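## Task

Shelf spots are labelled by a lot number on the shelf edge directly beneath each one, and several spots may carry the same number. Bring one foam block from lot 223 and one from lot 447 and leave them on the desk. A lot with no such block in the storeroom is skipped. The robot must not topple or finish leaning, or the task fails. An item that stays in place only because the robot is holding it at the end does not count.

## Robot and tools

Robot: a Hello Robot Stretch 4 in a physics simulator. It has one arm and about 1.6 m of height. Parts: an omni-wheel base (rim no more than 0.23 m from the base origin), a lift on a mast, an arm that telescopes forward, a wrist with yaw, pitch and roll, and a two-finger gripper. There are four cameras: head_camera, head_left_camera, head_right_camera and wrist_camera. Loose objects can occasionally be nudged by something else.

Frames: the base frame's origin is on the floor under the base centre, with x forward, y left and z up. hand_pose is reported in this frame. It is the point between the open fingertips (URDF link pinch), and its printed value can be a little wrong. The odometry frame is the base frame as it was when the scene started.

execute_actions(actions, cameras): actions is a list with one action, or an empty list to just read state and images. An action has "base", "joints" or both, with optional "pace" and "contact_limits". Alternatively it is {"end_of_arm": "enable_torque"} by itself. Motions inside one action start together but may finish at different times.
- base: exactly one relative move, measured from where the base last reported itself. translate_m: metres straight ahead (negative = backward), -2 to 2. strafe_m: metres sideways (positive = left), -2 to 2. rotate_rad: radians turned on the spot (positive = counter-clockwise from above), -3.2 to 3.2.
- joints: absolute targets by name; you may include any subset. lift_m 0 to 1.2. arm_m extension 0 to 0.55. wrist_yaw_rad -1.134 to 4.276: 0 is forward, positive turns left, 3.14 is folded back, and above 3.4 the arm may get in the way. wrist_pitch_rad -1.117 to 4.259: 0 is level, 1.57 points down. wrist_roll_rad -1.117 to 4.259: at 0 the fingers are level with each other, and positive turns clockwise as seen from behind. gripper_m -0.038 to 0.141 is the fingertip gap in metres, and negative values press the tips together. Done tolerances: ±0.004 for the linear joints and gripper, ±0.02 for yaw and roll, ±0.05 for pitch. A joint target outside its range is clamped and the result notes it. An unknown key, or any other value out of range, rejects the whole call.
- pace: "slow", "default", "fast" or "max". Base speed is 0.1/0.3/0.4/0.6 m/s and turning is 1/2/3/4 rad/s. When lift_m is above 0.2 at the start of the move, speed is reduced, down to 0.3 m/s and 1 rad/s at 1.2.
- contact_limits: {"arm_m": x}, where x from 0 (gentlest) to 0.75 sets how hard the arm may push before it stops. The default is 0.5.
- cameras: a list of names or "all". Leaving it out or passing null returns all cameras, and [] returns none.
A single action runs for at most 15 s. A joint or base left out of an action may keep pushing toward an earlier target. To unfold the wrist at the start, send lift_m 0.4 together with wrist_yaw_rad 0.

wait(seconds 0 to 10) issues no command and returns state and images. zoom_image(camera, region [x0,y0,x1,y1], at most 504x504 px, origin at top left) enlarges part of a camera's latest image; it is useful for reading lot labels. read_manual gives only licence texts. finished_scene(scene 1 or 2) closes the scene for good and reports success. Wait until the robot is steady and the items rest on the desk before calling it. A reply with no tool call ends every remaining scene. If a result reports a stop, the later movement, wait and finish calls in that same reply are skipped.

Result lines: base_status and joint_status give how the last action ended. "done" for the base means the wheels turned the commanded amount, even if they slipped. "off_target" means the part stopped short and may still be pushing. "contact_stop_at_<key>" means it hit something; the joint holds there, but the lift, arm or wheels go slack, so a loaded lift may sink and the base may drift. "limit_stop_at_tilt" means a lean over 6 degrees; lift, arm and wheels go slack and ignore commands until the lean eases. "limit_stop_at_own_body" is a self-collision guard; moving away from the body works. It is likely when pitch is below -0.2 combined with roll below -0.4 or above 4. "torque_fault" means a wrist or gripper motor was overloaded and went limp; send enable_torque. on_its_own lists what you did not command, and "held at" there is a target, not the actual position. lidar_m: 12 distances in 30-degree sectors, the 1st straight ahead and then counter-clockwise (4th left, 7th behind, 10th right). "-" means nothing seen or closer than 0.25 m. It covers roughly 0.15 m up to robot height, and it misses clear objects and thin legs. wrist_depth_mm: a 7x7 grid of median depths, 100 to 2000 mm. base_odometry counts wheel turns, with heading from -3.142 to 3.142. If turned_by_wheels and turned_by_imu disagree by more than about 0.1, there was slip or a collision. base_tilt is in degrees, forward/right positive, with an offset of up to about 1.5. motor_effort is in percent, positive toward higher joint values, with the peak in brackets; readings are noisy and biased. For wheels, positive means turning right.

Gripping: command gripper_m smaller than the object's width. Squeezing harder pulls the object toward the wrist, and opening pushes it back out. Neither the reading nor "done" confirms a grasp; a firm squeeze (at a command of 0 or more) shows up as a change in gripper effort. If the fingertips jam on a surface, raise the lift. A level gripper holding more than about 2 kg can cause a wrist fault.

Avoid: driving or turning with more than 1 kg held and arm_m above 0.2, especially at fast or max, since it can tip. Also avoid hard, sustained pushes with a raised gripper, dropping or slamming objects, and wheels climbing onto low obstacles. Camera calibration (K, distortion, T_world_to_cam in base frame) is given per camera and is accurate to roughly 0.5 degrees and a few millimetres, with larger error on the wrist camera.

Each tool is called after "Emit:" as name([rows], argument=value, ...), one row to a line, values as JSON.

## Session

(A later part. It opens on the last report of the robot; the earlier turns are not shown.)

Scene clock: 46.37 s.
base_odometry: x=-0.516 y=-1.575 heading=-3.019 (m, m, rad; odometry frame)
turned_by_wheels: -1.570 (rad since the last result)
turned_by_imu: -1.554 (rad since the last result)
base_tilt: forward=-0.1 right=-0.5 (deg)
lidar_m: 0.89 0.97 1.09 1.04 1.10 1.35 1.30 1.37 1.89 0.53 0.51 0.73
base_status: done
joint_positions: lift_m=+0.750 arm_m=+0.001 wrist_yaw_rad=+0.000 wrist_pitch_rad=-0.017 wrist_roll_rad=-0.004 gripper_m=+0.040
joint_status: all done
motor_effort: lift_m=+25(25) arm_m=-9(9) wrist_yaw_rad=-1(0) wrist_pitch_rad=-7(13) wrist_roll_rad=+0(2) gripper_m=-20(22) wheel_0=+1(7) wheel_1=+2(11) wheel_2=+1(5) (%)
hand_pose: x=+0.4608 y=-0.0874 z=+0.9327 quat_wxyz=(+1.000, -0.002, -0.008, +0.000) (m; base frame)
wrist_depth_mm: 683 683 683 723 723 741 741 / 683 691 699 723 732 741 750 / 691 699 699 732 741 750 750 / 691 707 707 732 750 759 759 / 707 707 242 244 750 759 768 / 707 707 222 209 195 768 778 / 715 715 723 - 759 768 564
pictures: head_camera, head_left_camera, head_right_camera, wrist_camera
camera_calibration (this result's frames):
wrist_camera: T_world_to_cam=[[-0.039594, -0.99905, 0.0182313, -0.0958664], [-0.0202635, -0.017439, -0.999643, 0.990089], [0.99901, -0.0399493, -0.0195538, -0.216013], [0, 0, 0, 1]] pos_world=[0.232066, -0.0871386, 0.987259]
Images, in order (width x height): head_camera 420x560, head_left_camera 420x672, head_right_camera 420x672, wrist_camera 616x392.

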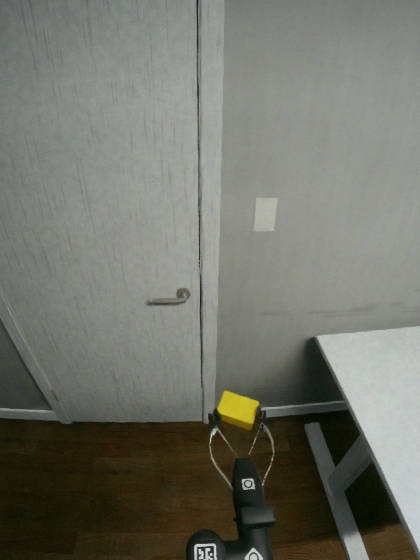

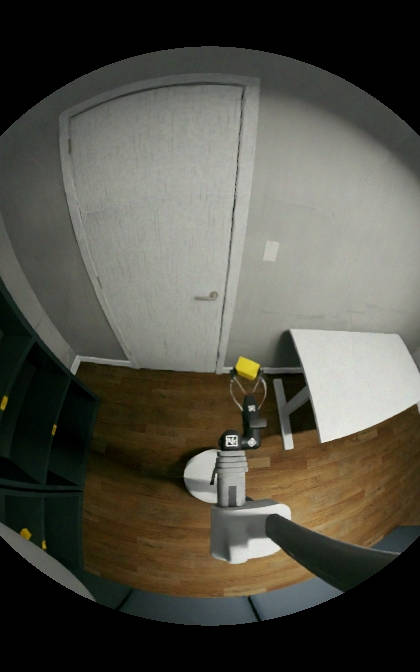

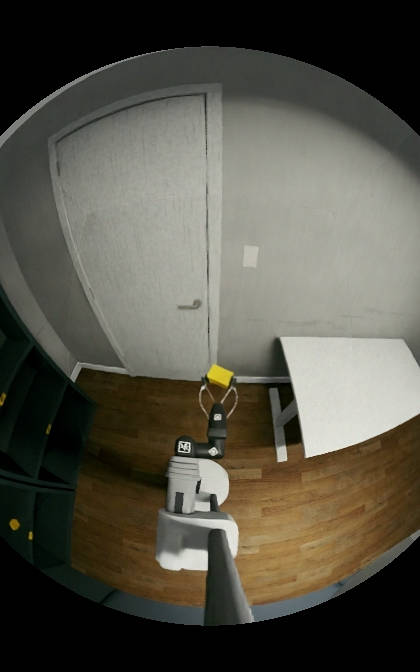

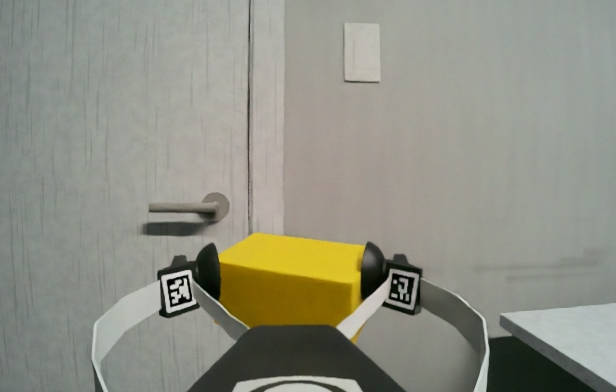

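Emit:
execute_actions([
  {"base":{"translate_m":-0.4}},
], cameras=[])

Emit:
execute_actions([
  {"base":{"strafe_m":-0.6}},
], cameras=["head_camera","wrist_camera"])

Scene clock: 49.50 s.
base_odometry: x=-0.119 y=-1.526 heading=-3.019 (m, m, rad; odometry frame)
turned_by_wheels: -0.001 (rad since the last result)
turned_by_imu: -0.001 (rad since the last result)
base_tilt: forward=+0.0 right=-0.5 (deg)
lidar_m: 1.27 1.38 1.11 1.05 1.11 0.92 0.88 0.95 1.32 3.14 0.78 0.72
base_status: done
joint_positions: lift_m=+0.750 arm_m=+0.001 wrist_yaw_rad=+0.000 wrist_pitch_rad=-0.017 wrist_roll_rad=-0.004 gripper_m=+0.040
joint_status: not commanded
motor_effort: lift_m=+24(24) arm_m=-9(8) wrist_yaw_rad=-1(1) wrist_pitch_rad=-7(7) wrist_roll_rad=-1(2) gripper_m=-22(22) wheel_0=-1(7) wheel_1=-4(6) wheel_2=-2(8) (%)
hand_pose: x=+0.4608 y=-0.0874 z=+0.9327 quat_wxyz=(+1.000, -0.002, -0.008, +0.000) (m; base frame)
wrist_depth_mm: 1060 1078 1098 1118 1138 1138 1138 / 1060 1078 1098 1138 1160 1138 1182 / 1060 1098 1098 1138 1160 1138 1182 / 1078 1078 1118 1138 1160 1160 1182 / 1098 1098 243 244 1160 1182 1160 / 1098 1118 223 208 195 732 707 / 1098 1138 1138 - 1182 1205 569
pictures: none
No camera images: the call's "cameras" was empty. Leave "cameras" out to get every camera's image.

Scene clock: 52.83 s.
base_odometry: x=-0.192 y=-0.930 heading=-3.019 (m, m, rad; odometry frame)
turned_by_wheels: +0.000 (rad since the last result)
turned_by_imu: +0.000 (rad since the last result)
base_tilt: forward=-0.1 right=-0.5 (deg)
lidar_m: 0.52 1.37 1.75 1.65 1.29 0.96 0.90 0.92 1.33 2.53 0.76 0.57
base_status: done
joint_positions: lift_m=+0.750 arm_m=+0.001 wrist_yaw_rad=+0.000 wrist_pitch_rad=-0.017 wrist_roll_rad=-0.004 gripper_m=+0.040
joint_status: not commanded
motor_effort: lift_m=+24(24) arm_m=-9(8) wrist_yaw_rad=-2(1) wrist_pitch_rad=-8(8) wrist_roll_rad=-1(1) gripper_m=-22(22) wheel_0=+1(10) wheel_1=-2(10) wheel_2=+0(1) (%)
hand_pose: x=+0.4608 y=-0.0874 z=+0.9328 quat_wxyz=(+1.000, -0.002, -0.008, +0.000) (m; base frame)
wrist_depth_mm: 1042 1098 1098 1118 1118 1138 1138 / 1060 1098 1098 1098 1138 1138 1160 / 1060 1098 1138 1118 1138 1160 1160 / 1060 1118 1118 1160 1138 1160 1160 / 1098 1138 243 243 1160 1160 1205 / 1098 1118 222 208 196 661 715 / 1098 1138 544 - 549 508 530
pictures: head_camera, wrist_camera
camera_calibration (this result's frames):
wrist_camera: T_world_to_cam=[[-0.0396118, -0.999049, 0.018231, -0.0958655], [-0.0202569, -0.0174386, -0.999643, 0.990167], [0.99901, -0.0399669, -0.0195469, -0.215992], [0, 0, 0, 1]] pos_world=[0.232039, -0.0871397, 0.987339]
Images, in order (width x height): head_camera 420x560, wrist_camera 616x392.

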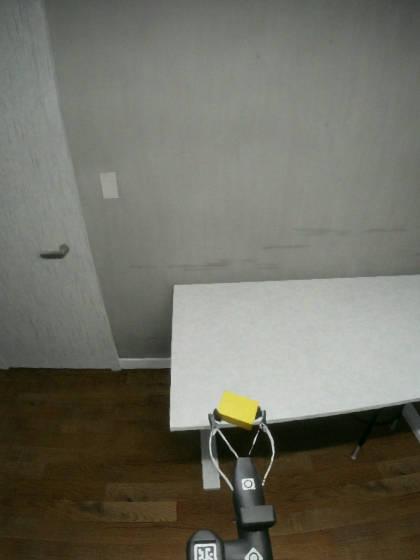

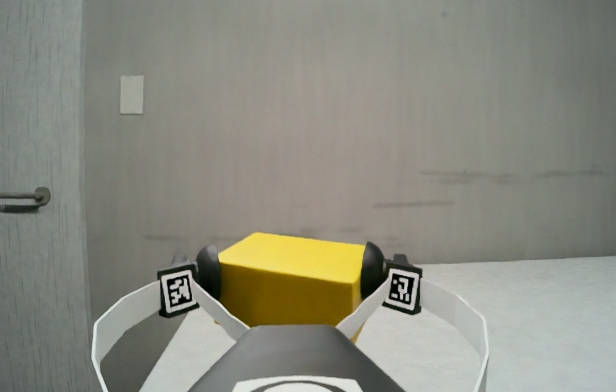

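Emit:
execute_actions([
  {"base":{"strafe_m":-0.08},"joints":{"arm_m":0.33}},
], cameras=[])

Emit:
execute_actions([
  {"joints":{"lift_m":0.62}},
], cameras=["wrist_camera","head_camera"])

Scene clock: 55.43 s.
base_odometry: x=-0.202 y=-0.851 heading=-3.019 (m, m, rad; odometry frame)
turned_by_wheels: +0.000 (rad since the last result)
turned_by_imu: +0.001 (rad since the last result)
base_tilt: forward=+0.0 right=-0.4 (deg)
lidar_m: 0.50 0.55 1.82 1.73 1.31 0.95 0.88 0.95 1.31 2.48 0.77 0.54
base_status: done
joint_positions: lift_m=+0.750 arm_m=+0.329 wrist_yaw_rad=+0.000 wrist_pitch_rad=-0.017 wrist_roll_rad=-0.004 gripper_m=+0.040
joint_status: all done
motor_effort: lift_m=+24(23) arm_m=+8(8) wrist_yaw_rad=-2(1) wrist_pitch_rad=-7(8) wrist_roll_rad=-1(1) gripper_m=-21(21) wheel_0=+1(11) wheel_1=+0(10) wheel_2=-1(2) (%)
hand_pose: x=+0.7879 y=-0.0874 z=+0.9328 quat_wxyz=(+1.000, -0.002, -0.009, +0.000) (m; base frame)
wrist_depth_mm: 759 768 788 788 798 809 820 / 759 778 788 788 809 809 820 / 778 788 788 798 820 820 831 / 778 788 798 809 820 831 842 / 788 798 242 243 820 820 842 / 798 609 222 208 195 668 707 / 798 500 544 - 544 508 525
pictures: none
No camera images: the call's "cameras" was empty. Leave "cameras" out to get every camera's image.

Scene clock: 57.03 s.
base_odometry: x=-0.202 y=-0.851 heading=-3.019 (m, m, rad; odometry frame)
turned_by_wheels: +0.000 (rad since the last result)
turned_by_imu: +0.001 (rad since the last result)
base_tilt: forward=+0.0 right=-0.5 (deg)
lidar_m: 0.53 0.52 1.82 1.72 1.31 0.95 0.90 0.94 1.29 2.46 0.76 0.55
base_status: not commanded
joint_positions: lift_m=+0.620 arm_m=+0.329 wrist_yaw_rad=+0.000 wrist_pitch_rad=-0.017 wrist_roll_rad=-0.004 gripper_m=+0.040
joint_status: all done
motor_effort: lift_m=+14(23) arm_m=+8(8) wrist_yaw_rad=-1(3) wrist_pitch_rad=-7(7) wrist_roll_rad=-2(2) gripper_m=-22(22) wheel_0=+0(0) wheel_1=+0(0) wheel_2=-1(1) (%)
hand_pose: x=+0.7879 y=-0.0874 z=+0.8036 quat_wxyz=(+1.000, -0.002, -0.009, +0.000) (m; base frame)
wrist_depth_mm: 759 768 768 788 798 809 820 / 768 778 788 798 809 809 820 / 778 788 798 809 809 831 820 / 778 788 798 809 831 820 842 / 798 778 242 243 654 647 634 / 353 309 223 209 195 334 364 / 263 252 274 - 276 255 265
pictures: head_camera, wrist_camera
camera_calibration (this result's frames):
wrist_camera: T_world_to_cam=[[-0.0394932, -0.999054, 0.01822, -0.0806049], [-0.0199739, -0.0174413, -0.999648, 0.867471], [0.99902, -0.0398432, -0.0192661, -0.545473], [0, 0, 0, 1]] pos_world=[0.559082, -0.0871323, 0.858126]
Images, in order (width x height): head_camera 420x560, wrist_camera 616x392.

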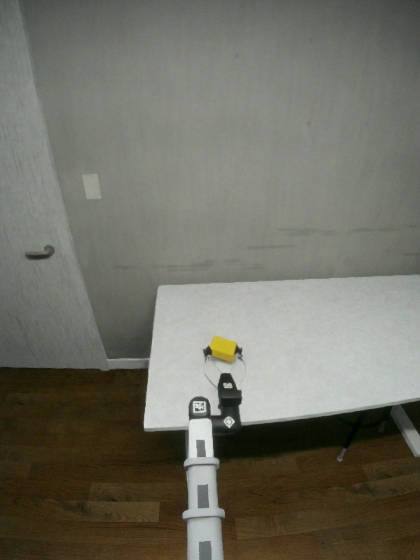

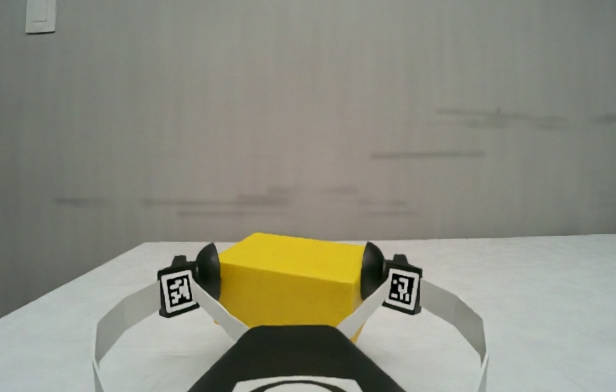

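Emit:
execute_actions([
  {"joints":{"lift_m":0.592}},
], cameras=[])

Emit:
execute_actions([
  {"joints":{"gripper_m":0.141}},
], cameras=[])

Emit:
execute_actions([
  {"joints":{"arm_m":0}},
], cameras=["head_camera"])

Scene clock: 58.27 s.
base_odometry: x=-0.202 y=-0.851 heading=-3.019 (m, m, rad; odometry frame)
turned_by_wheels: +0.000 (rad since the last result)
turned_by_imu: +0.000 (rad since the last result)
base_tilt: forward=-0.1 right=-0.5 (deg)
lidar_m: 0.51 0.54 1.83 1.73 1.30 0.96 0.91 0.95 1.32 2.47 0.79 0.56
base_status: not commanded
joint_positions: lift_m=+0.592 arm_m=+0.329 wrist_yaw_rad=+0.000 wrist_pitch_rad=-0.017 wrist_roll_rad=-0.004 gripper_m=+0.040
joint_status: all done
motor_effort: lift_m=+13(14) arm_m=+8(8) wrist_yaw_rad=-3(0) wrist_pitch_rad=-6(6) wrist_roll_rad=-1(0) gripper_m=-23(22) wheel_0=+1(1) wheel_1=+0(0) wheel_2=-1(0) (%)
hand_pose: x=+0.7879 y=-0.0874 z=+0.7757 quat_wxyz=(+1.000, -0.002, -0.009, +0.000) (m; base frame)
wrist_depth_mm: 768 768 778 798 798 809 820 / 768 778 778 798 798 809 831 / 778 778 788 798 809 831 820 / 778 788 798 809 820 842 842 / 778 504 243 244 512 508 500 / 278 246 222 208 196 265 283 / 207 200 216 - 218 202 -
pictures: none
No camera images: the call's "cameras" was empty. Leave "cameras" out to get every camera's image.

Scene clock: 60.27 s.
base_odometry: x=-0.202 y=-0.851 heading=-3.019 (m, m, rad; odometry frame)
turned_by_wheels: +0.000 (rad since the last result)
turned_by_imu: +0.001 (rad since the last result)
base_tilt: forward=-0.1 right=-0.5 (deg)
lidar_m: 0.54 0.55 1.83 1.75 1.28 0.93 0.90 0.94 1.31 2.48 0.76 0.57
base_status: not commanded
joint_positions: lift_m=+0.592 arm_m=+0.329 wrist_yaw_rad=+0.000 wrist_pitch_rad=-0.017 wrist_roll_rad=-0.004 gripper_m=+0.141
joint_status: all done
motor_effort: lift_m=+14(14) arm_m=+9(8) wrist_yaw_rad=-1(2) wrist_pitch_rad=-6(7) wrist_roll_rad=-2(1) gripper_m=+1(23) wheel_0=+1(1) wheel_1=+0(0) wheel_2=-1(0) (%)
hand_pose: x=+0.7879 y=-0.0874 z=+0.7757 quat_wxyz=(+1.000, -0.002, -0.009, +0.000) (m; base frame)
wrist_depth_mm: 759 768 778 788 798 820 820 / 759 768 788 788 809 809 831 / 778 778 788 798 809 820 831 / 778 798 788 809 809 820 831 / 788 496 512 521 517 508 500 / 279 249 228 206 250 267 283 / 208 201 216 - 218 202 -
pictures: none
No camera images: the call's "cameras" was empty. Leave "cameras" out to get every camera's image.

Scene clock: 62.37 s.
base_odometry: x=-0.202 y=-0.851 heading=-3.019 (m, m, rad; odometry frame)
turned_by_wheels: +0.000 (rad since the last result)
turned_by_imu: +0.001 (rad since the last result)
base_tilt: forward=-0.1 right=-0.4 (deg)
lidar_m: 0.52 0.54 1.83 1.74 1.31 0.95 0.91 0.94 1.32 2.46 0.75 0.54
base_status: not commanded
joint_positions: lift_m=+0.592 arm_m=+0.001 wrist_yaw_rad=+0.000 wrist_pitch_rad=-0.017 wrist_roll_rad=-0.004 gripper_m=+0.141
joint_status: all done
motor_effort: lift_m=+14(14) arm_m=-9(10) wrist_yaw_rad=-1(2) wrist_pitch_rad=-7(6) wrist_roll_rad=-1(2) gripper_m=-1(2) wheel_0=+1(1) wheel_1=+0(0) wheel_2=-1(1) (%)
hand_pose: x=+0.4608 y=-0.0874 z=+0.7757 quat_wxyz=(+1.000, -0.002, -0.009, +0.000) (m; base frame)
wrist_depth_mm: 1042 1078 1118 1118 1118 1138 1160 / 1060 1078 1098 1098 1118 1160 1160 / 1060 1098 1118 1118 1118 1160 1182 / 1078 1118 1118 1138 1160 1160 1182 / 1078 508 521 525 525 517 508 / 309 307 314 319 325 334 349 / 1098 1138 931 - 1182 1182 1182
pictures: head_camera
Images, in order (width x height): head_camera 420x560.

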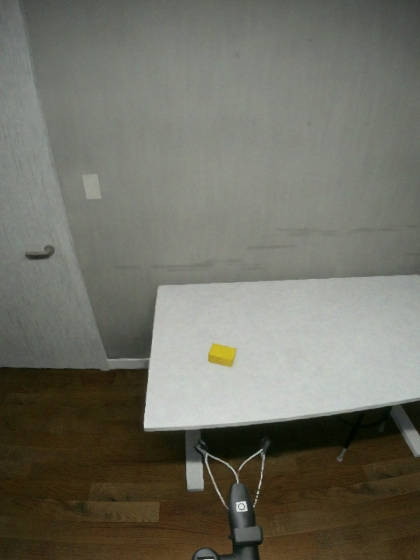

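Emit:
execute_actions([
  {"joints":{"lift_m":0.72,"gripper_m":0.03},"base":{"translate_m":-0.2}},
], cameras=[])

Emit:
execute_actions([
  {"base":{"rotate_rad":-1.57}},
], cameras=["head_camera","head_right_camera"])

Scene clock: 64.73 s.
base_odometry: x=-0.004 y=-0.827 heading=-3.020 (m, m, rad; odometry frame)
turned_by_wheels: +0.000 (rad since the last result)
turned_by_imu: +0.000 (rad since the last result)
base_tilt: forward=+0.0 right=-0.5 (deg)
lidar_m: 0.71 1.58 1.85 1.72 1.04 0.74 0.70 0.74 1.01 2.46 1.06 0.75
base_status: done
joint_positions: lift_m=+0.720 arm_m=+0.001 wrist_yaw_rad=+0.000 wrist_pitch_rad=-0.017 wrist_roll_rad=-0.004 gripper_m=+0.030
joint_status: all done
motor_effort: lift_m=+25(27) arm_m=-8(8) wrist_yaw_rad=+0(1) wrist_pitch_rad=-6(6) wrist_roll_rad=-2(2) gripper_m=-4(2) wheel_0=-3(7) wheel_1=-3(9) wheel_2=+0(9) (%)
hand_pose: x=+0.4608 y=-0.0874 z=+0.9028 quat_wxyz=(+1.000, -0.002, -0.009, +0.000) (m; base frame)
wrist_depth_mm: 1229 1255 1281 1336 1336 1336 1366 / 1229 1281 1281 1336 1308 1336 1336 / 1281 1281 1281 1336 1308 1397 1366 / 1281 1308 1308 1336 1336 1366 1397 / 1255 1308 1160 1160 1160 1160 1118 / 1308 1281 195 615 192 647 640 / 1308 512 517 - 960 1397 820
pictures: none
No camera images: the call's "cameras" was empty. Leave "cameras" out to get every camera's image.

Scene clock: 66.80 s.
base_odometry: x=-0.004 y=-0.827 heading=+1.694 (m, m, rad; odometry frame)
turned_by_wheels: -1.570 (rad since the last result)
turned_by_imu: -1.554 (rad since the last result)
base_tilt: forward=+0.0 right=-0.5 (deg)
lidar_m: 2.51 1.07 0.75 0.71 1.59 1.81 1.76 1.02 0.74 0.69 0.73 1.00
base_status: done
joint_positions: lift_m=+0.720 arm_m=+0.001 wrist_yaw_rad=+0.000 wrist_pitch_rad=-0.017 wrist_roll_rad=-0.004 gripper_m=+0.030
joint_status: not commanded
motor_effort: lift_m=+23(25) arm_m=-8(9) wrist_yaw_rad=-1(0) wrist_pitch_rad=-6(7) wrist_roll_rad=-2(1) gripper_m=-4(3) wheel_0=+1(7) wheel_1=+1(10) wheel_2=+2(7) (%)
hand_pose: x=+0.4608 y=-0.0874 z=+0.9029 quat_wxyz=(+1.000, -0.002, -0.009, +0.000) (m; base frame)
wrist_depth_mm: - - - - - 1205 854 / - - - - - 1205 878 / - - - - - 1205 878 / - - - - - 1205 878 / - - - - - 1229 891 / - - 194 - 192 1229 866 / 1921 1808 1983 - 1863 1118 854
pictures: head_camera, head_right_camera
Images, in order (width x height): head_camera 420x560, head_right_camera 420x672.

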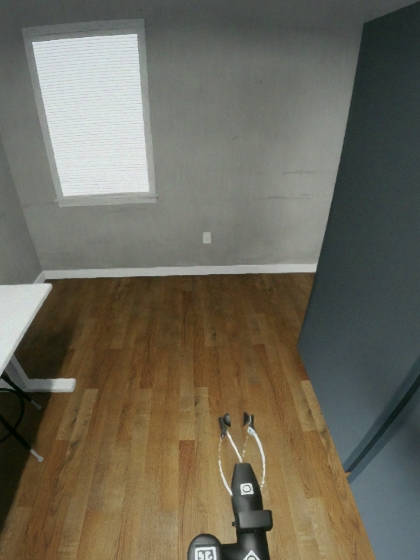

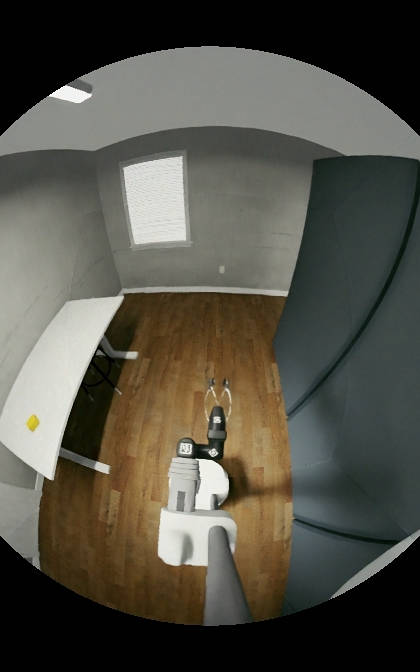

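Emit:
execute_actions([
  {"base":{"translate_m":2.0},"joints":{"wrist_pitch_rad":1.5},"pace":"fast"},
], cameras=[])

Emit:
execute_actions([
  {"base":{"rotate_rad":-1.57}},
], cameras=["head_camera"])

Scene clock: 73.43 s.
base_odometry: x=-0.250 y=+1.158 heading=+1.694 (m, m, rad; odometry frame)
turned_by_wheels: +0.000 (rad since the last result)
turned_by_imu: +0.009 (rad since the last result)
base_tilt: forward=-0.1 right=-0.4 (deg)
lidar_m: 0.48 0.50 0.67 1.51 1.00 1.10 2.85 1.05 0.88 1.94 0.71 0.51
base_status: done
joint_positions: lift_m=+0.720 arm_m=+0.001 wrist_yaw_rad=+0.000 wrist_pitch_rad=+1.500 wrist_roll_rad=-0.004 gripper_m=+0.030
joint_status: all done
motor_effort: lift_m=+24(24) arm_m=-8(8) wrist_yaw_rad=-1(1) wrist_pitch_rad=+2(0) wrist_roll_rad=-1(2) gripper_m=-5(4) wheel_0=+1(8) wheel_1=+1(8) wheel_2=+0(14) (%)
hand_pose: x=+0.1927 y=-0.0874 z=+0.6101 quat_wxyz=(+0.732, -0.001, +0.682, +0.001) (m; base frame)
wrist_depth_mm: 640 640 661 661 654 640 640 / 798 820 831 842 854 866 866 / 798 820 820 842 854 866 878 / 820 831 831 842 842 866 878 / 820 831 621 621 854 866 878 / 820 615 194 627 192 866 866 / 809 609 621 - 842 866 878
pictures: none
No camera images: the call's "cameras" was empty. Leave "cameras" out to get every camera's image.

Scene clock: 75.50 s.
base_odometry: x=-0.250 y=+1.158 heading=+0.124 (m, m, rad; odometry frame)
turned_by_wheels: -1.570 (rad since the last result)
turned_by_imu: -1.555 (rad since the last result)
base_tilt: forward=-0.1 right=-0.5 (deg)
lidar_m: 1.97 0.72 0.51 0.48 0.52 0.66 1.53 0.99 1.06 2.82 1.02 0.88
base_status: done
joint_positions: lift_m=+0.720 arm_m=+0.001 wrist_yaw_rad=+0.000 wrist_pitch_rad=+1.500 wrist_roll_rad=-0.004 gripper_m=+0.030
joint_status: not commanded
motor_effort: lift_m=+23(24) arm_m=-8(8) wrist_yaw_rad=-2(1) wrist_pitch_rad=+1(1) wrist_roll_rad=-2(0) gripper_m=-3(3) wheel_0=+2(7) wheel_1=+1(10) wheel_2=-1(6) (%)
hand_pose: x=+0.1927 y=-0.0874 z=+0.6102 quat_wxyz=(+0.732, -0.001, +0.682, +0.001) (m; base frame)
wrist_depth_mm: 798 842 831 842 854 854 866 / 809 820 831 842 854 866 866 / 809 831 831 842 854 866 866 / 820 820 831 842 854 866 878 / 809 820 621 621 842 866 866 / 820 615 195 621 192 866 866 / 809 615 621 - 854 854 866
pictures: head_camera
Images, in order (width x height): head_camera 420x560.

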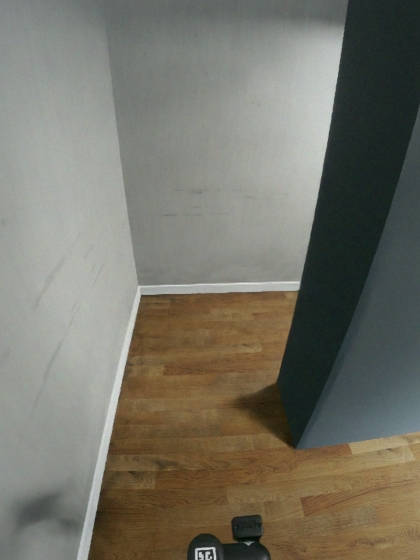

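Emit:
execute_actions([
  {"base":{"translate_m":1.57},"pace":"fast"},
], cameras=[])

Emit:
execute_actions([
  {"base":{"rotate_rad":-1.57}},
], cameras=[])

Emit:
execute_actions([
  {"base":{"translate_m":0.5},"joints":{"wrist_pitch_rad":-0.02,"lift_m":0.55}},
], cameras=["head_camera"])

Scene clock: 81.13 s.
base_odometry: x=+1.308 y=+1.353 heading=+0.124 (m, m, rad; odometry frame)
turned_by_wheels: +0.000 (rad since the last result)
turned_by_imu: +0.008 (rad since the last result)
base_tilt: forward=+0.0 right=-0.5 (deg)
lidar_m: 0.60 0.62 0.50 0.48 0.51 0.68 1.89 0.71 0.59 1.49 0.86 0.65
base_status: done
joint_positions: lift_m=+0.720 arm_m=+0.001 wrist_yaw_rad=+0.000 wrist_pitch_rad=+1.500 wrist_roll_rad=-0.004 gripper_m=+0.030
joint_status: not commanded
motor_effort: lift_m=+23(23) arm_m=-8(8) wrist_yaw_rad=-2(1) wrist_pitch_rad=+2(2) wrist_roll_rad=-1(2) gripper_m=-4(5) wheel_0=+0(8) wheel_1=+1(7) wheel_2=+2(11) (%)
hand_pose: x=+0.1927 y=-0.0874 z=+0.6102 quat_wxyz=(+0.732, -0.001, +0.682, +0.001) (m; base frame)
wrist_depth_mm: 809 831 831 831 854 854 866 / 798 809 831 854 854 866 866 / 820 831 831 842 842 866 878 / 820 820 831 842 854 866 854 / 809 820 621 621 854 854 866 / 809 615 194 615 192 878 866 / 820 609 615 - 842 866 866
pictures: none
No camera images: the call's "cameras" was empty. Leave "cameras" out to get every camera's image.

Scene clock: 83.20 s.
base_odometry: x=+1.308 y=+1.353 heading=-1.446 (m, m, rad; odometry frame)
turned_by_wheels: -1.570 (rad since the last result)
turned_by_imu: -1.554 (rad since the last result)
base_tilt: forward=+0.0 right=-0.4 (deg)
lidar_m: 1.48 0.88 0.65 0.61 0.62 0.51 0.48 0.50 0.71 1.90 0.73 0.61
base_status: done
joint_positions: lift_m=+0.720 arm_m=+0.001 wrist_yaw_rad=+0.000 wrist_pitch_rad=+1.500 wrist_roll_rad=-0.004 gripper_m=+0.030
joint_status: not commanded
motor_effort: lift_m=+23(23) arm_m=-8(8) wrist_yaw_rad=-1(2) wrist_pitch_rad=+0(2) wrist_roll_rad=-1(1) gripper_m=-2(3) wheel_0=+1(8) wheel_1=+0(9) wheel_2=+2(6) (%)
hand_pose: x=+0.1927 y=-0.0874 z=+0.6102 quat_wxyz=(+0.732, -0.001, +0.682, +0.001) (m; base frame)
wrist_depth_mm: 820 820 831 842 854 654 640 / 820 820 820 842 842 854 866 / 809 809 831 842 842 854 866 / 809 820 831 831 866 854 878 / 820 809 615 627 854 854 866 / 809 615 195 627 192 866 866 / 809 621 621 - 854 866 878
pictures: none
No camera images: the call's "cameras" was empty. Leave "cameras" out to get every camera's image.

Scene clock: 86.37 s.
base_odometry: x=+1.371 y=+0.857 heading=-1.445 (m, m, rad; odometry frame)
turned_by_wheels: +0.000 (rad since the last result)
turned_by_imu: +0.003 (rad since the last result)
base_tilt: forward=-0.1 right=-0.4 (deg)
lidar_m: 1.49 0.84 0.63 0.59 0.64 0.88 0.96 1.03 1.43 0.35 0.36 0.52
base_status: done
joint_positions: lift_m=+0.550 arm_m=+0.001 wrist_yaw_rad=+0.000 wrist_pitch_rad=-0.017 wrist_roll_rad=-0.004 gripper_m=+0.030
joint_status: all done
motor_effort: lift_m=+15(21) arm_m=-8(8) wrist_yaw_rad=-1(0) wrist_pitch_rad=-7(11) wrist_roll_rad=-2(2) gripper_m=-4(4) wheel_0=+2(8) wheel_1=+2(7) wheel_2=+0(9) (%)
hand_pose: x=+0.4608 y=-0.0874 z=+0.7336 quat_wxyz=(+1.000, -0.002, -0.009, +0.000) (m; base frame)
wrist_depth_mm: 1078 1661 - - 1576 661 455 / 1098 1661 - - 1618 668 668 / 1098 1708 - - 1576 668 676 / 1098 1708 - - 1618 676 683 / 1118 1661 - - 1229 683 691 / 1098 1537 195 1983 192 691 683 / 1098 1397 1618 - 1397 530 504
pictures: head_camera
Images, in order (width x height): head_camera 420x560.

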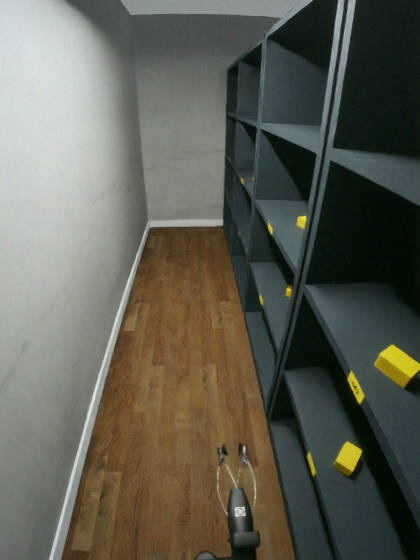

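Shelves are 0.35 right, wall 0.6 left. Shift left.

Emit:
execute_actions([
  {"base":{"strafe_m":0.22},"joints":{"wrist_yaw_rad":-1.0}},
], cameras=["wrist_camera","head_right_camera"])

Emit:
execute_actions([
  {"base":{"translate_m":0.8}},
], cameras=["wrist_camera"])

Emit:
execute_actions([
  {"base":{"translate_m":0.8}},
], cameras=["wrist_camera"])

Emit:
execute_actions([
  {"base":{"translate_m":0.8}},
], cameras=["wrist_camera","head_camera"])

Scene clock: 88.77 s.
base_odometry: x=+1.589 y=+0.884 heading=-1.445 (m, m, rad; odometry frame)
turned_by_wheels: +0.000 (rad since the last result)
turned_by_imu: +0.001 (rad since the last result)
base_tilt: forward=+0.0 right=-0.4 (deg)
lidar_m: 1.52 0.56 0.38 0.37 0.39 0.56 0.94 1.03 1.42 0.57 0.59 0.84
base_status: done
joint_positions: lift_m=+0.550 arm_m=+0.001 wrist_yaw_rad=-1.000 wrist_pitch_rad=-0.017 wrist_roll_rad=-0.004 gripper_m=+0.030
joint_status: all done
motor_effort: lift_m=+15(15) arm_m=-8(8) wrist_yaw_rad=-2(8) wrist_pitch_rad=-6(7) wrist_roll_rad=-1(1) gripper_m=-3(3) wheel_0=+0(9) wheel_1=-1(9) wheel_2=-1(1) (%)
hand_pose: x=+0.2547 y=-0.2899 z=+0.7336 quat_wxyz=(+0.878, -0.006, -0.007, -0.479) (m; base frame)
wrist_depth_mm: 1499 854 1060 1025 521 462 445 / 1499 831 715 723 707 691 591 / 1464 854 1098 1098 976 854 768 / 1499 866 1098 1118 976 866 768 / 1205 866 1008 1098 976 866 750 / 1537 842 194 661 192 707 627 / 1430 891 1025 - 525 488 508
pictures: head_right_camera, wrist_camera
camera_calibration (this result's frames):
wrist_camera: T_world_to_cam=[[-0.861898, -0.506754, 0.0182236, 0.0494574], [-0.0254878, 0.00740141, -0.999648, 0.791874], [0.506441, -0.862059, -0.0192953, -0.135137], [0, 0, 0, 1]] pos_world=[0.131249, -0.0972943, 0.788086]
Images, in order (width x height): head_right_camera 420x672, wrist_camera 616x392.

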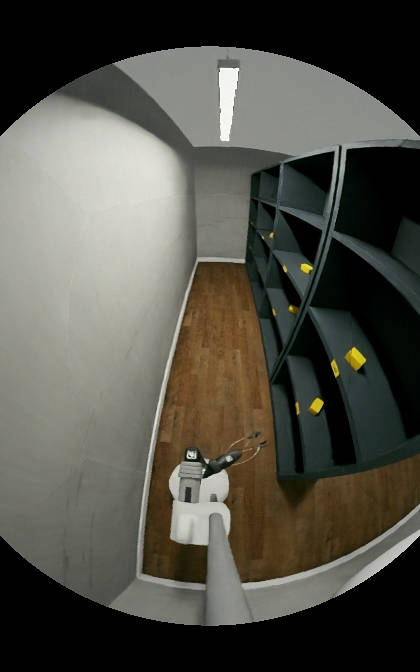

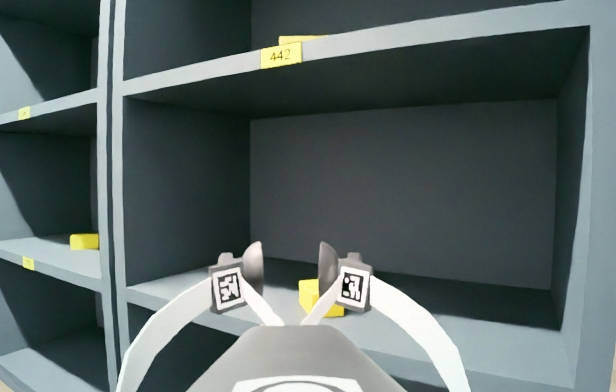

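Scene clock: 92.90 s.
base_odometry: x=+1.690 y=+0.091 heading=-1.445 (m, m, rad; odometry frame)
turned_by_wheels: +0.001 (rad since the last result)
turned_by_imu: +0.005 (rad since the last result)
base_tilt: forward=+0.0 right=-0.4 (deg)
lidar_m: 1.47 0.53 0.39 0.35 0.40 0.60 1.72 0.85 0.60 0.56 0.61 0.87
base_status: done
joint_positions: lift_m=+0.550 arm_m=+0.001 wrist_yaw_rad=-1.000 wrist_pitch_rad=-0.017 wrist_roll_rad=-0.004 gripper_m=+0.030
joint_status: not commanded
motor_effort: lift_m=+15(15) arm_m=-8(8) wrist_yaw_rad=-4(4) wrist_pitch_rad=-7(8) wrist_roll_rad=+0(2) gripper_m=-4(4) wheel_0=+2(6) wheel_1=+3(8) wheel_2=+2(8) (%)
hand_pose: x=+0.2547 y=-0.2899 z=+0.7336 quat_wxyz=(+0.878, -0.006, -0.007, -0.479) (m; base frame)
wrist_depth_mm: 1537 960 1205 1078 521 477 421 / 1537 904 723 732 715 627 427 / 1336 976 1205 1118 960 891 430 / 1618 991 1229 1118 976 798 436 / 1182 946 1138 1098 960 521 609 / 1576 878 195 661 192 473 512 / 1397 976 1205 - 525 477 469
pictures: wrist_camera
camera_calibration (this result's frames):
wrist_camera: T_world_to_cam=[[-0.861944, -0.506676, 0.0182237, 0.0494652], [-0.0254864, 0.00740237, -0.999648, 0.791872], [0.506363, -0.862105, -0.0192938, -0.135125], [0, 0, 0, 1]] pos_world=[0.13124, -0.0972906, 0.788085]
Images, in order (width x height): wrist_camera 616x392.

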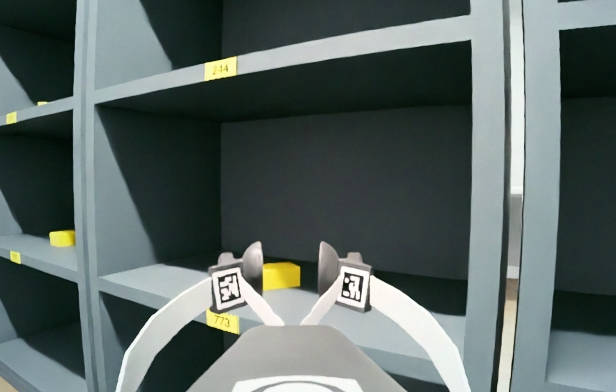

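Scene clock: 97.03 s.
base_odometry: x=+1.790 y=-0.703 heading=-1.445 (m, m, rad; odometry frame)
turned_by_wheels: +0.000 (rad since the last result)
turned_by_imu: +0.005 (rad since the last result)
base_tilt: forward=-0.1 right=-0.4 (deg)
lidar_m: 1.44 0.53 0.37 0.36 0.38 0.55 1.68 0.86 0.59 0.56 0.59 0.85
base_status: done
joint_positions: lift_m=+0.550 arm_m=+0.001 wrist_yaw_rad=-1.000 wrist_pitch_rad=-0.017 wrist_roll_rad=-0.004 gripper_m=+0.030
joint_status: not commanded
motor_effort: lift_m=+15(15) arm_m=-8(8) wrist_yaw_rad=-2(1) wrist_pitch_rad=-6(7) wrist_roll_rad=-1(1) gripper_m=-4(4) wheel_0=+1(6) wheel_1=+2(6) wheel_2=+0(11) (%)
hand_pose: x=+0.2547 y=-0.2899 z=+0.7336 quat_wxyz=(+0.878, -0.006, -0.007, -0.479) (m; base frame)
wrist_depth_mm: 991 1078 1255 1098 530 473 445 / 991 946 809 715 535 603 661 / 1008 1138 1281 1138 535 831 798 / 1025 1138 1308 1118 544 854 809 / 1098 1078 1255 1098 535 854 809 / 1618 1025 194 661 192 654 691 / 1308 1060 1308 - 549 488 508
pictures: wrist_camera
camera_calibration (this result's frames):
wrist_camera: T_world_to_cam=[[-0.861951, -0.506664, 0.0182235, 0.0494666], [-0.0254847, 0.00740034, -0.999648, 0.79187], [0.506351, -0.862112, -0.0192909, -0.135125], [0, 0, 0, 1]] pos_world=[0.131239, -0.0972898, 0.788083]
Images, in order (width x height): wrist_camera 616x392.

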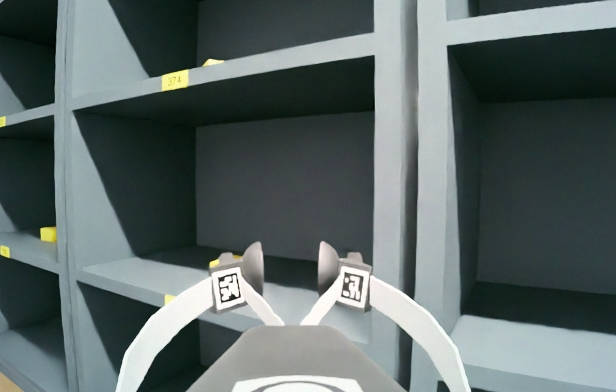

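Scene clock: 101.17 s.
base_odometry: x=+1.891 y=-1.497 heading=-1.444 (m, m, rad; odometry frame)
turned_by_wheels: +0.000 (rad since the last result)
turned_by_imu: +0.005 (rad since the last result)
base_tilt: forward=-0.1 right=-0.5 (deg)
lidar_m: 1.32 0.53 0.37 0.33 0.36 0.55 1.63 0.85 0.59 0.58 0.62 0.91
base_status: done
joint_positions: lift_m=+0.550 arm_m=+0.001 wrist_yaw_rad=-1.000 wrist_pitch_rad=-0.017 wrist_roll_rad=-0.004 gripper_m=+0.030
joint_status: not commanded
motor_effort: lift_m=+15(15) arm_m=-8(8) wrist_yaw_rad=-3(2) wrist_pitch_rad=-6(6) wrist_roll_rad=+0(1) gripper_m=-2(4) wheel_0=+2(7) wheel_1=+1(9) wheel_2=+1(7) (%)
hand_pose: x=+0.2547 y=-0.2899 z=+0.7336 quat_wxyz=(+0.878, -0.006, -0.007, -0.479) (m; base frame)
wrist_depth_mm: 1025 1255 1308 640 559 492 442 / 1042 1138 820 634 627 691 661 / 1060 1229 1281 640 741 891 820 / 1078 1281 1336 647 741 891 820 / 1060 1182 1025 627 759 904 831 / 1078 1182 195 591 192 715 691 / 1098 1182 1397 - 569 496 504
pictures: head_camera, wrist_camera
camera_calibration (this result's frames):
wrist_camera: T_world_to_cam=[[-0.861955, -0.506658, 0.0182235, 0.0494672], [-0.0254836, 0.00739879, -0.999648, 0.791869], [0.506344, -0.862116, -0.0192889, -0.135125], [0, 0, 0, 1]] pos_world=[0.131238, -0.0972894, 0.788082]
Images, in order (width x height): head_camera 420x560, wrist_camera 616x392.

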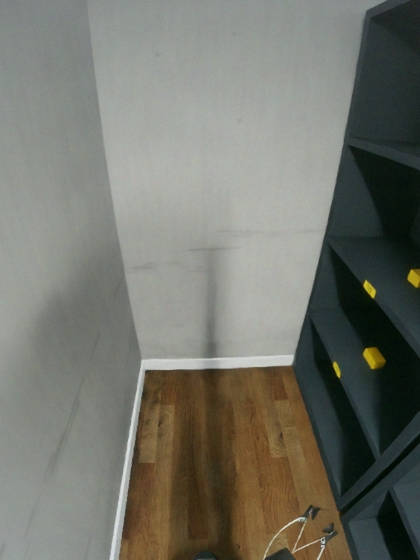

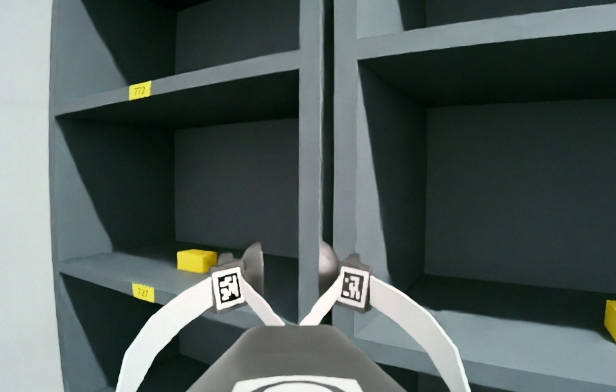

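Emit:
zoom_image(camera="wrist_camera", region=[100, 60, 260, 320])

Emit:
execute_actions([
  {"base":{"translate_m":-0.55},"joints":{"lift_m":0.4}},
], cameras=["wrist_camera"])

Emit:
execute_actions([
  {"base":{"translate_m":-1.75},"pace":"fast"},
], cameras=["wrist_camera"])

Region (100, 60, 260, 320) of wrist_camera's 616x392 image, scaled by 1.938; it fills the left 310 columns of this view, and the rest is white.

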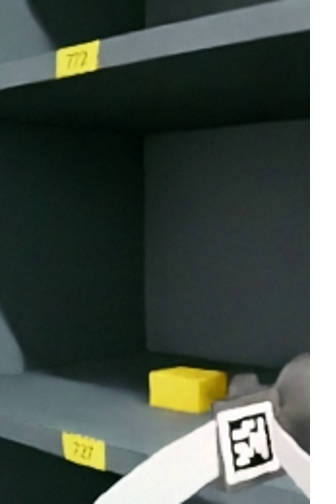

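Scene clock: 104.77 s.
base_odometry: x=+1.822 y=-0.951 heading=-1.445 (m, m, rad; odometry frame)
turned_by_wheels: +0.000 (rad since the last result)
turned_by_imu: -0.001 (rad since the last result)
base_tilt: forward=+0.0 right=-0.4 (deg)
lidar_m: 1.43 0.52 0.39 0.36 0.37 0.56 1.67 0.85 0.61 0.56 0.60 0.88
base_status: done
joint_positions: lift_m=+0.400 arm_m=+0.001 wrist_yaw_rad=-1.000 wrist_pitch_rad=-0.017 wrist_roll_rad=-0.004 gripper_m=+0.030
joint_status: all done
motor_effort: lift_m=+14(14) arm_m=-8(8) wrist_yaw_rad=-2(1) wrist_pitch_rad=-6(7) wrist_roll_rad=-1(1) gripper_m=-4(4) wheel_0=-1(6) wheel_1=-3(7) wheel_2=-2(11) (%)
hand_pose: x=+0.2547 y=-0.2899 z=+0.5836 quat_wxyz=(+0.878, -0.006, -0.007, -0.479) (m; base frame)
wrist_depth_mm: 1499 854 854 854 831 820 759 / 1281 866 1060 1098 976 878 691 / 1537 878 1098 1138 976 891 707 / 1464 878 1060 1118 976 891 707 / 1576 904 723 634 597 504 452 / 1499 904 195 1098 193 891 496 / 1138 917 1042 - 991 878 609
pictures: wrist_camera
camera_calibration (this result's frames):
wrist_camera: T_world_to_cam=[[-0.861957, -0.506654, 0.0182227, 0.052201], [-0.0254733, 0.00738291, -0.999648, 0.641948], [0.506342, -0.862118, -0.0192699, -0.138028], [0, 0, 0, 1]] pos_world=[0.131237, -0.0972883, 0.638111]
Images, in order (width x height): wrist_camera 616x392.

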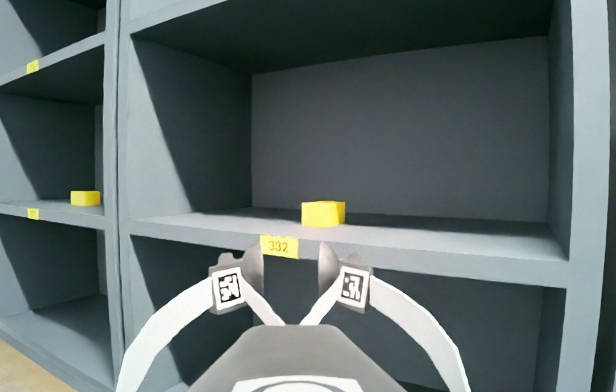

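Scene clock: 110.43 s.
base_odometry: x=+1.603 y=+0.785 heading=-1.445 (m, m, rad; odometry frame)
turned_by_wheels: +0.000 (rad since the last result)
turned_by_imu: -0.005 (rad since the last result)
base_tilt: forward=+0.0 right=-0.5 (deg)
lidar_m: 1.54 0.54 0.39 0.37 0.40 0.55 1.08 1.12 1.54 0.56 0.60 0.84
base_status: done
joint_positions: lift_m=+0.400 arm_m=+0.001 wrist_yaw_rad=-1.000 wrist_pitch_rad=-0.017 wrist_roll_rad=-0.004 gripper_m=+0.030
joint_status: not commanded
motor_effort: lift_m=+14(15) arm_m=-8(8) wrist_yaw_rad=-1(2) wrist_pitch_rad=-7(7) wrist_roll_rad=-1(2) gripper_m=-5(4) wheel_0=-1(7) wheel_1=-2(9) wheel_2=-1(12) (%)
hand_pose: x=+0.2547 y=-0.2899 z=+0.5836 quat_wxyz=(+0.878, -0.006, -0.007, -0.479) (m; base frame)
wrist_depth_mm: 1366 788 831 854 842 798 759 / 1255 798 931 1078 960 854 788 / 1430 798 931 1098 976 866 788 / 1336 820 904 1098 960 878 798 / 1464 831 715 609 539 500 492 / 1430 820 194 1060 192 891 798 / 1118 820 866 - 976 866 798
pictures: wrist_camera
camera_calibration (this result's frames):
wrist_camera: T_world_to_cam=[[-0.861973, -0.506627, 0.0182227, 0.0522039], [-0.0254731, 0.00738368, -0.999648, 0.641943], [0.506314, -0.862134, -0.0192699, -0.138024], [0, 0, 0, 1]] pos_world=[0.131234, -0.097287, 0.638106]
Images, in order (width x height): wrist_camera 616x392.

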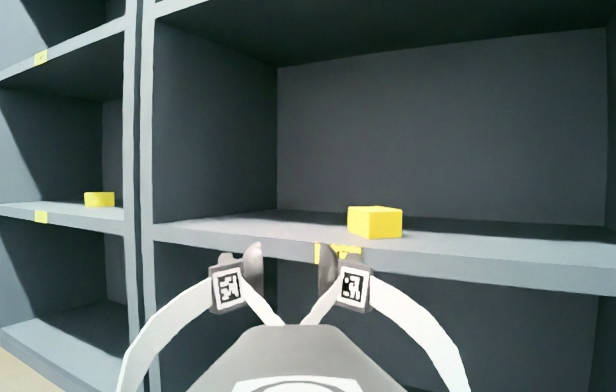

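Label hidden; shift.

Emit:
execute_actions([
  {"base":{"translate_m":-0.08},"joints":{"lift_m":0.33}},
], cameras=["wrist_camera"])

Scene clock: 112.00 s.
base_odometry: x=+1.593 y=+0.865 heading=-1.445 (m, m, rad; odometry frame)
turned_by_wheels: +0.000 (rad since the last result)
turned_by_imu: +0.000 (rad since the last result)
base_tilt: forward=+0.0 right=-0.4 (deg)
lidar_m: 1.54 0.56 0.40 0.36 0.39 0.58 0.98 1.04 1.44 0.54 0.60 0.84
base_status: done
joint_positions: lift_m=+0.330 arm_m=+0.001 wrist_yaw_rad=-1.000 wrist_pitch_rad=-0.017 wrist_roll_rad=-0.004 gripper_m=+0.030
joint_status: all done
motor_effort: lift_m=+15(14) arm_m=-8(8) wrist_yaw_rad=-2(2) wrist_pitch_rad=-8(7) wrist_roll_rad=-1(2) gripper_m=-5(3) wheel_0=-1(7) wheel_1=-1(6) wheel_2=+0(8) (%)
hand_pose: x=+0.2547 y=-0.2899 z=+0.5136 quat_wxyz=(+0.878, -0.006, -0.007, -0.479) (m; base frame)
wrist_depth_mm: 1008 831 991 1008 946 854 778 / 1430 842 1042 1118 960 866 788 / 1499 842 1042 1118 960 866 798 / 1430 842 976 654 591 609 621 / 1537 866 976 1138 960 878 798 / 1336 854 195 1060 192 878 809 / 1042 866 960 - 960 866 778
pictures: wrist_camera
camera_calibration (this result's frames):
wrist_camera: T_world_to_cam=[[-0.861978, -0.506618, 0.0182225, 0.0534801], [-0.0254708, 0.00738071, -0.999648, 0.571982], [0.506305, -0.862139, -0.019266, -0.139373], [0, 0, 0, 1]] pos_world=[0.131233, -0.0972864, 0.568122]
Images, in order (width x height): wrist_camera 616x392.

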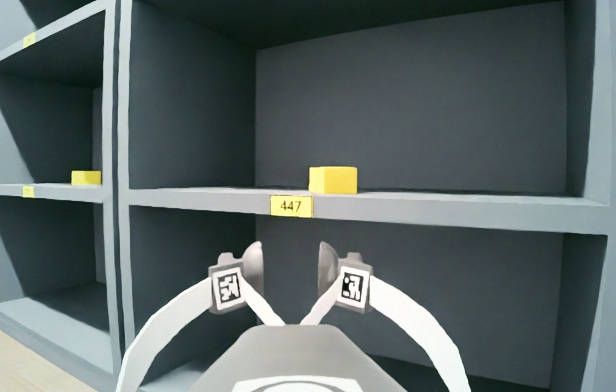

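Emit:
execute_actions([
  {"base":{"translate_m":0.52},"joints":{"lift_m":0.5,"wrist_yaw_rad":0,"wrist_pitch_rad":1.5,"gripper_m":0.03}},
], cameras=[])

Emit:
execute_actions([
  {"base":{"rotate_rad":-1.57}},
], cameras=[])

Emit:
execute_actions([
  {"base":{"translate_m":-0.08},"pace":"slow"},
], cameras=["head_camera"])

Scene clock: 115.80 s.
base_odometry: x=+1.658 y=+0.349 heading=-1.444 (m, m, rad; odometry frame)
turned_by_wheels: +0.001 (rad since the last result)
turned_by_imu: +0.004 (rad since the last result)
base_tilt: forward=+0.0 right=-0.5 (deg)
lidar_m: 1.52 0.55 0.40 0.36 0.40 0.57 1.50 1.59 0.59 0.57 0.60 0.84
base_status: done
joint_positions: lift_m=+0.500 arm_m=+0.001 wrist_yaw_rad=+0.000 wrist_pitch_rad=+1.500 wrist_roll_rad=-0.004 gripper_m=+0.030
joint_status: all done
motor_effort: lift_m=+24(29) arm_m=-8(8) wrist_yaw_rad=-2(6) wrist_pitch_rad=+0(4) wrist_roll_rad=+0(1) gripper_m=-3(3) wheel_0=+2(6) wheel_1=+3(8) wheel_2=+3(10) (%)
hand_pose: x=+0.1927 y=-0.0874 z=+0.3900 quat_wxyz=(+0.732, -0.001, +0.682, +0.001) (m; base frame)
wrist_depth_mm: 597 609 609 621 627 634 640 / 603 609 615 621 634 634 640 / 591 603 615 621 627 627 647 / 603 603 609 621 627 634 640 / 597 410 404 407 627 634 647 / 603 397 195 404 192 634 640 / 394 394 397 - 627 640 647
pictures: none
No camera images: the call's "cameras" was empty. Leave "cameras" out to get every camera's image.

Scene clock: 117.87 s.
base_odometry: x=+1.658 y=+0.349 heading=-3.014 (m, m, rad; odometry frame)
turned_by_wheels: -1.570 (rad since the last result)
turned_by_imu: -1.554 (rad since the last result)
base_tilt: forward=-0.1 right=-0.4 (deg)
lidar_m: 0.57 0.60 0.84 1.52 0.57 0.41 0.38 0.38 0.55 1.51 1.58 0.58
base_status: done
joint_positions: lift_m=+0.500 arm_m=+0.001 wrist_yaw_rad=+0.000 wrist_pitch_rad=+1.500 wrist_roll_rad=-0.004 gripper_m=+0.030
joint_status: not commanded
motor_effort: lift_m=+24(25) arm_m=-8(8) wrist_yaw_rad=+0(1) wrist_pitch_rad=+1(1) wrist_roll_rad=-1(0) gripper_m=-4(5) wheel_0=+2(7) wheel_1=+3(10) wheel_2=+1(3) (%)
hand_pose: x=+0.1927 y=-0.0874 z=+0.3900 quat_wxyz=(+0.732, -0.001, +0.682, +0.001) (m; base frame)
wrist_depth_mm: 597 597 615 621 627 640 647 / 603 609 609 621 627 634 640 / 597 609 609 627 621 640 647 / 603 609 609 615 634 634 634 / 603 410 402 404 627 634 640 / 597 397 194 404 191 634 640 / 397 397 399 - 634 640 647
pictures: none
No camera images: the call's "cameras" was empty. Leave "cameras" out to get every camera's image.

Scene clock: 119.93 s.
base_odometry: x=+1.737 y=+0.359 heading=-3.014 (m, m, rad; odometry frame)
turned_by_wheels: +0.000 (rad since the last result)
turned_by_imu: +0.000 (rad since the last result)
base_tilt: forward=-0.1 right=-0.4 (deg)
lidar_m: 0.64 0.69 0.97 1.24 0.47 0.31 0.28 0.30 0.44 1.25 1.58 0.64
base_status: done
joint_positions: lift_m=+0.500 arm_m=+0.001 wrist_yaw_rad=+0.000 wrist_pitch_rad=+1.500 wrist_roll_rad=-0.004 gripper_m=+0.030
joint_status: not commanded
motor_effort: lift_m=+24(24) arm_m=-8(8) wrist_yaw_rad=-3(1) wrist_pitch_rad=+2(2) wrist_roll_rad=+0(1) gripper_m=-3(4) wheel_0=-3(6) wheel_1=-2(6) wheel_2=+3(5) (%)
hand_pose: x=+0.1927 y=-0.0874 z=+0.3900 quat_wxyz=(+0.732, -0.001, +0.682, +0.001) (m; base frame)
wrist_depth_mm: 597 603 621 621 634 640 640 / 597 603 615 621 627 634 647 / 597 609 615 621 627 640 640 / 597 609 615 615 634 634 640 / 603 410 402 407 627 634 640 / 591 397 195 404 192 634 647 / 394 394 399 - 634 640 647
pictures: head_camera
Images, in order (width x height): head_camera 420x560.

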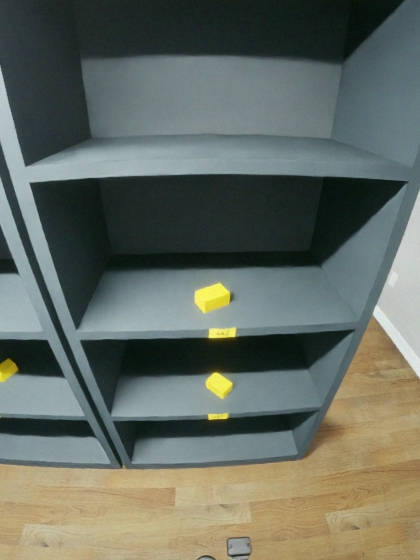

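Emit:
execute_actions([
  {"joints":{"wrist_pitch_rad":0.152,"lift_m":0.46,"gripper_m":0.141}},
], cameras=["wrist_camera"])

Scene clock: 122.23 s.
base_odometry: x=+1.737 y=+0.359 heading=-3.014 (m, m, rad; odometry frame)
turned_by_wheels: +0.000 (rad since the last result)
turned_by_imu: +0.001 (rad since the last result)
base_tilt: forward=-0.1 right=-0.5 (deg)
lidar_m: 0.65 0.66 0.96 1.25 0.43 0.32 0.30 0.31 0.43 1.26 1.59 0.68
base_status: not commanded
joint_positions: lift_m=+0.460 arm_m=+0.001 wrist_yaw_rad=+0.000 wrist_pitch_rad=+0.155 wrist_roll_rad=-0.004 gripper_m=+0.141
joint_status: all done
motor_effort: lift_m=+14(23) arm_m=-8(8) wrist_yaw_rad=+0(1) wrist_pitch_rad=-7(10) wrist_roll_rad=+0(0) gripper_m=+0(1) wheel_0=-3(3) wheel_1=-2(2) wheel_2=+3(3) (%)
hand_pose: x=+0.4573 y=-0.0875 z=+0.5941 quat_wxyz=(+0.997, -0.002, +0.077, +0.000) (m; base frame)
wrist_depth_mm: 661 820 842 842 854 741 549 / 668 842 854 866 878 759 544 / 668 866 878 904 904 768 554 / 597 647 654 554 676 676 535 / 455 462 477 480 477 484 504 / 661 878 976 976 1025 707 544 / 661 866 946 - 960 741 549
pictures: wrist_camera
camera_calibration (this result's frames):
wrist_camera: T_world_to_cam=[[-0.0360443, -0.999044, 0.024742, -0.0953681], [-0.190992, -0.0174152, -0.981437, 0.718825], [0.98093, -0.0401007, -0.190182, -0.109486], [0, 0, 0, 1]] pos_world=[0.24125, -0.0871489, 0.687019]
Images, in order (width x height): wrist_camera 616x392.

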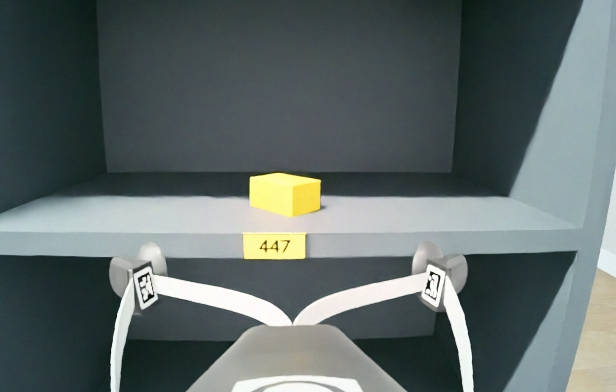

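Emit:
execute_actions([
  {"joints":{"arm_m":0.25},"contact_limits":{"arm_m":0.25}},
], cameras=["wrist_camera"])

Scene clock: 124.33 s.
base_odometry: x=+1.737 y=+0.359 heading=-3.014 (m, m, rad; odometry frame)
turned_by_wheels: +0.000 (rad since the last result)
turned_by_imu: +0.001 (rad since the last result)
base_tilt: forward=-0.1 right=-0.4 (deg)
lidar_m: 0.65 0.69 0.96 1.24 0.44 0.32 0.29 0.30 0.44 1.24 1.59 0.66
base_status: not commanded
joint_positions: lift_m=+0.460 arm_m=+0.249 wrist_yaw_rad=+0.000 wrist_pitch_rad=+0.154 wrist_roll_rad=-0.004 gripper_m=+0.141
joint_status: all done
motor_effort: lift_m=+15(14) arm_m=+8(9) wrist_yaw_rad=+1(0) wrist_pitch_rad=-7(9) wrist_roll_rad=-2(1) gripper_m=-1(1) wheel_0=-3(3) wheel_1=-2(3) wheel_2=+3(3) (%)
contact_limits: arm_m 0.25
hand_pose: x=+0.7045 y=-0.0874 z=+0.5943 quat_wxyz=(+0.997, -0.002, +0.077, +0.000) (m; base frame)
wrist_depth_mm: 585 597 603 609 621 621 554 / 603 603 621 627 634 640 554 / 621 634 634 654 661 661 549 / 597 640 654 654 668 668 535 / 382 389 343 303 404 402 399 / 272 252 257 258 258 271 282 / 222 224 229 - 233 235 -
pictures: wrist_camera
camera_calibration (this result's frames):
wrist_camera: T_world_to_cam=[[-0.0358095, -0.999053, 0.0247185, -0.0865445], [-0.190344, -0.0174631, -0.981562, 0.76583], [0.981064, -0.0398542, -0.189538, -0.352355], [0, 0, 0, 1]] pos_world=[0.488355, -0.0871316, 0.687064]
Images, in order (width x height): wrist_camera 616x392.

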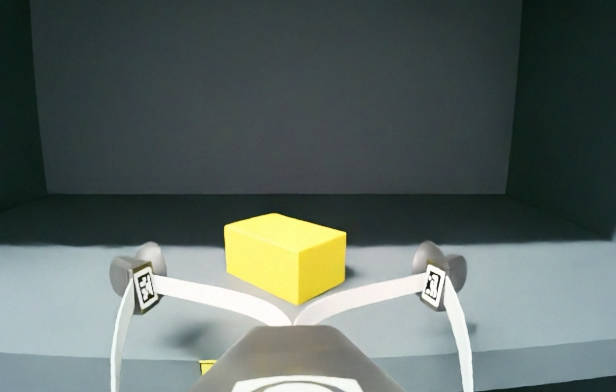

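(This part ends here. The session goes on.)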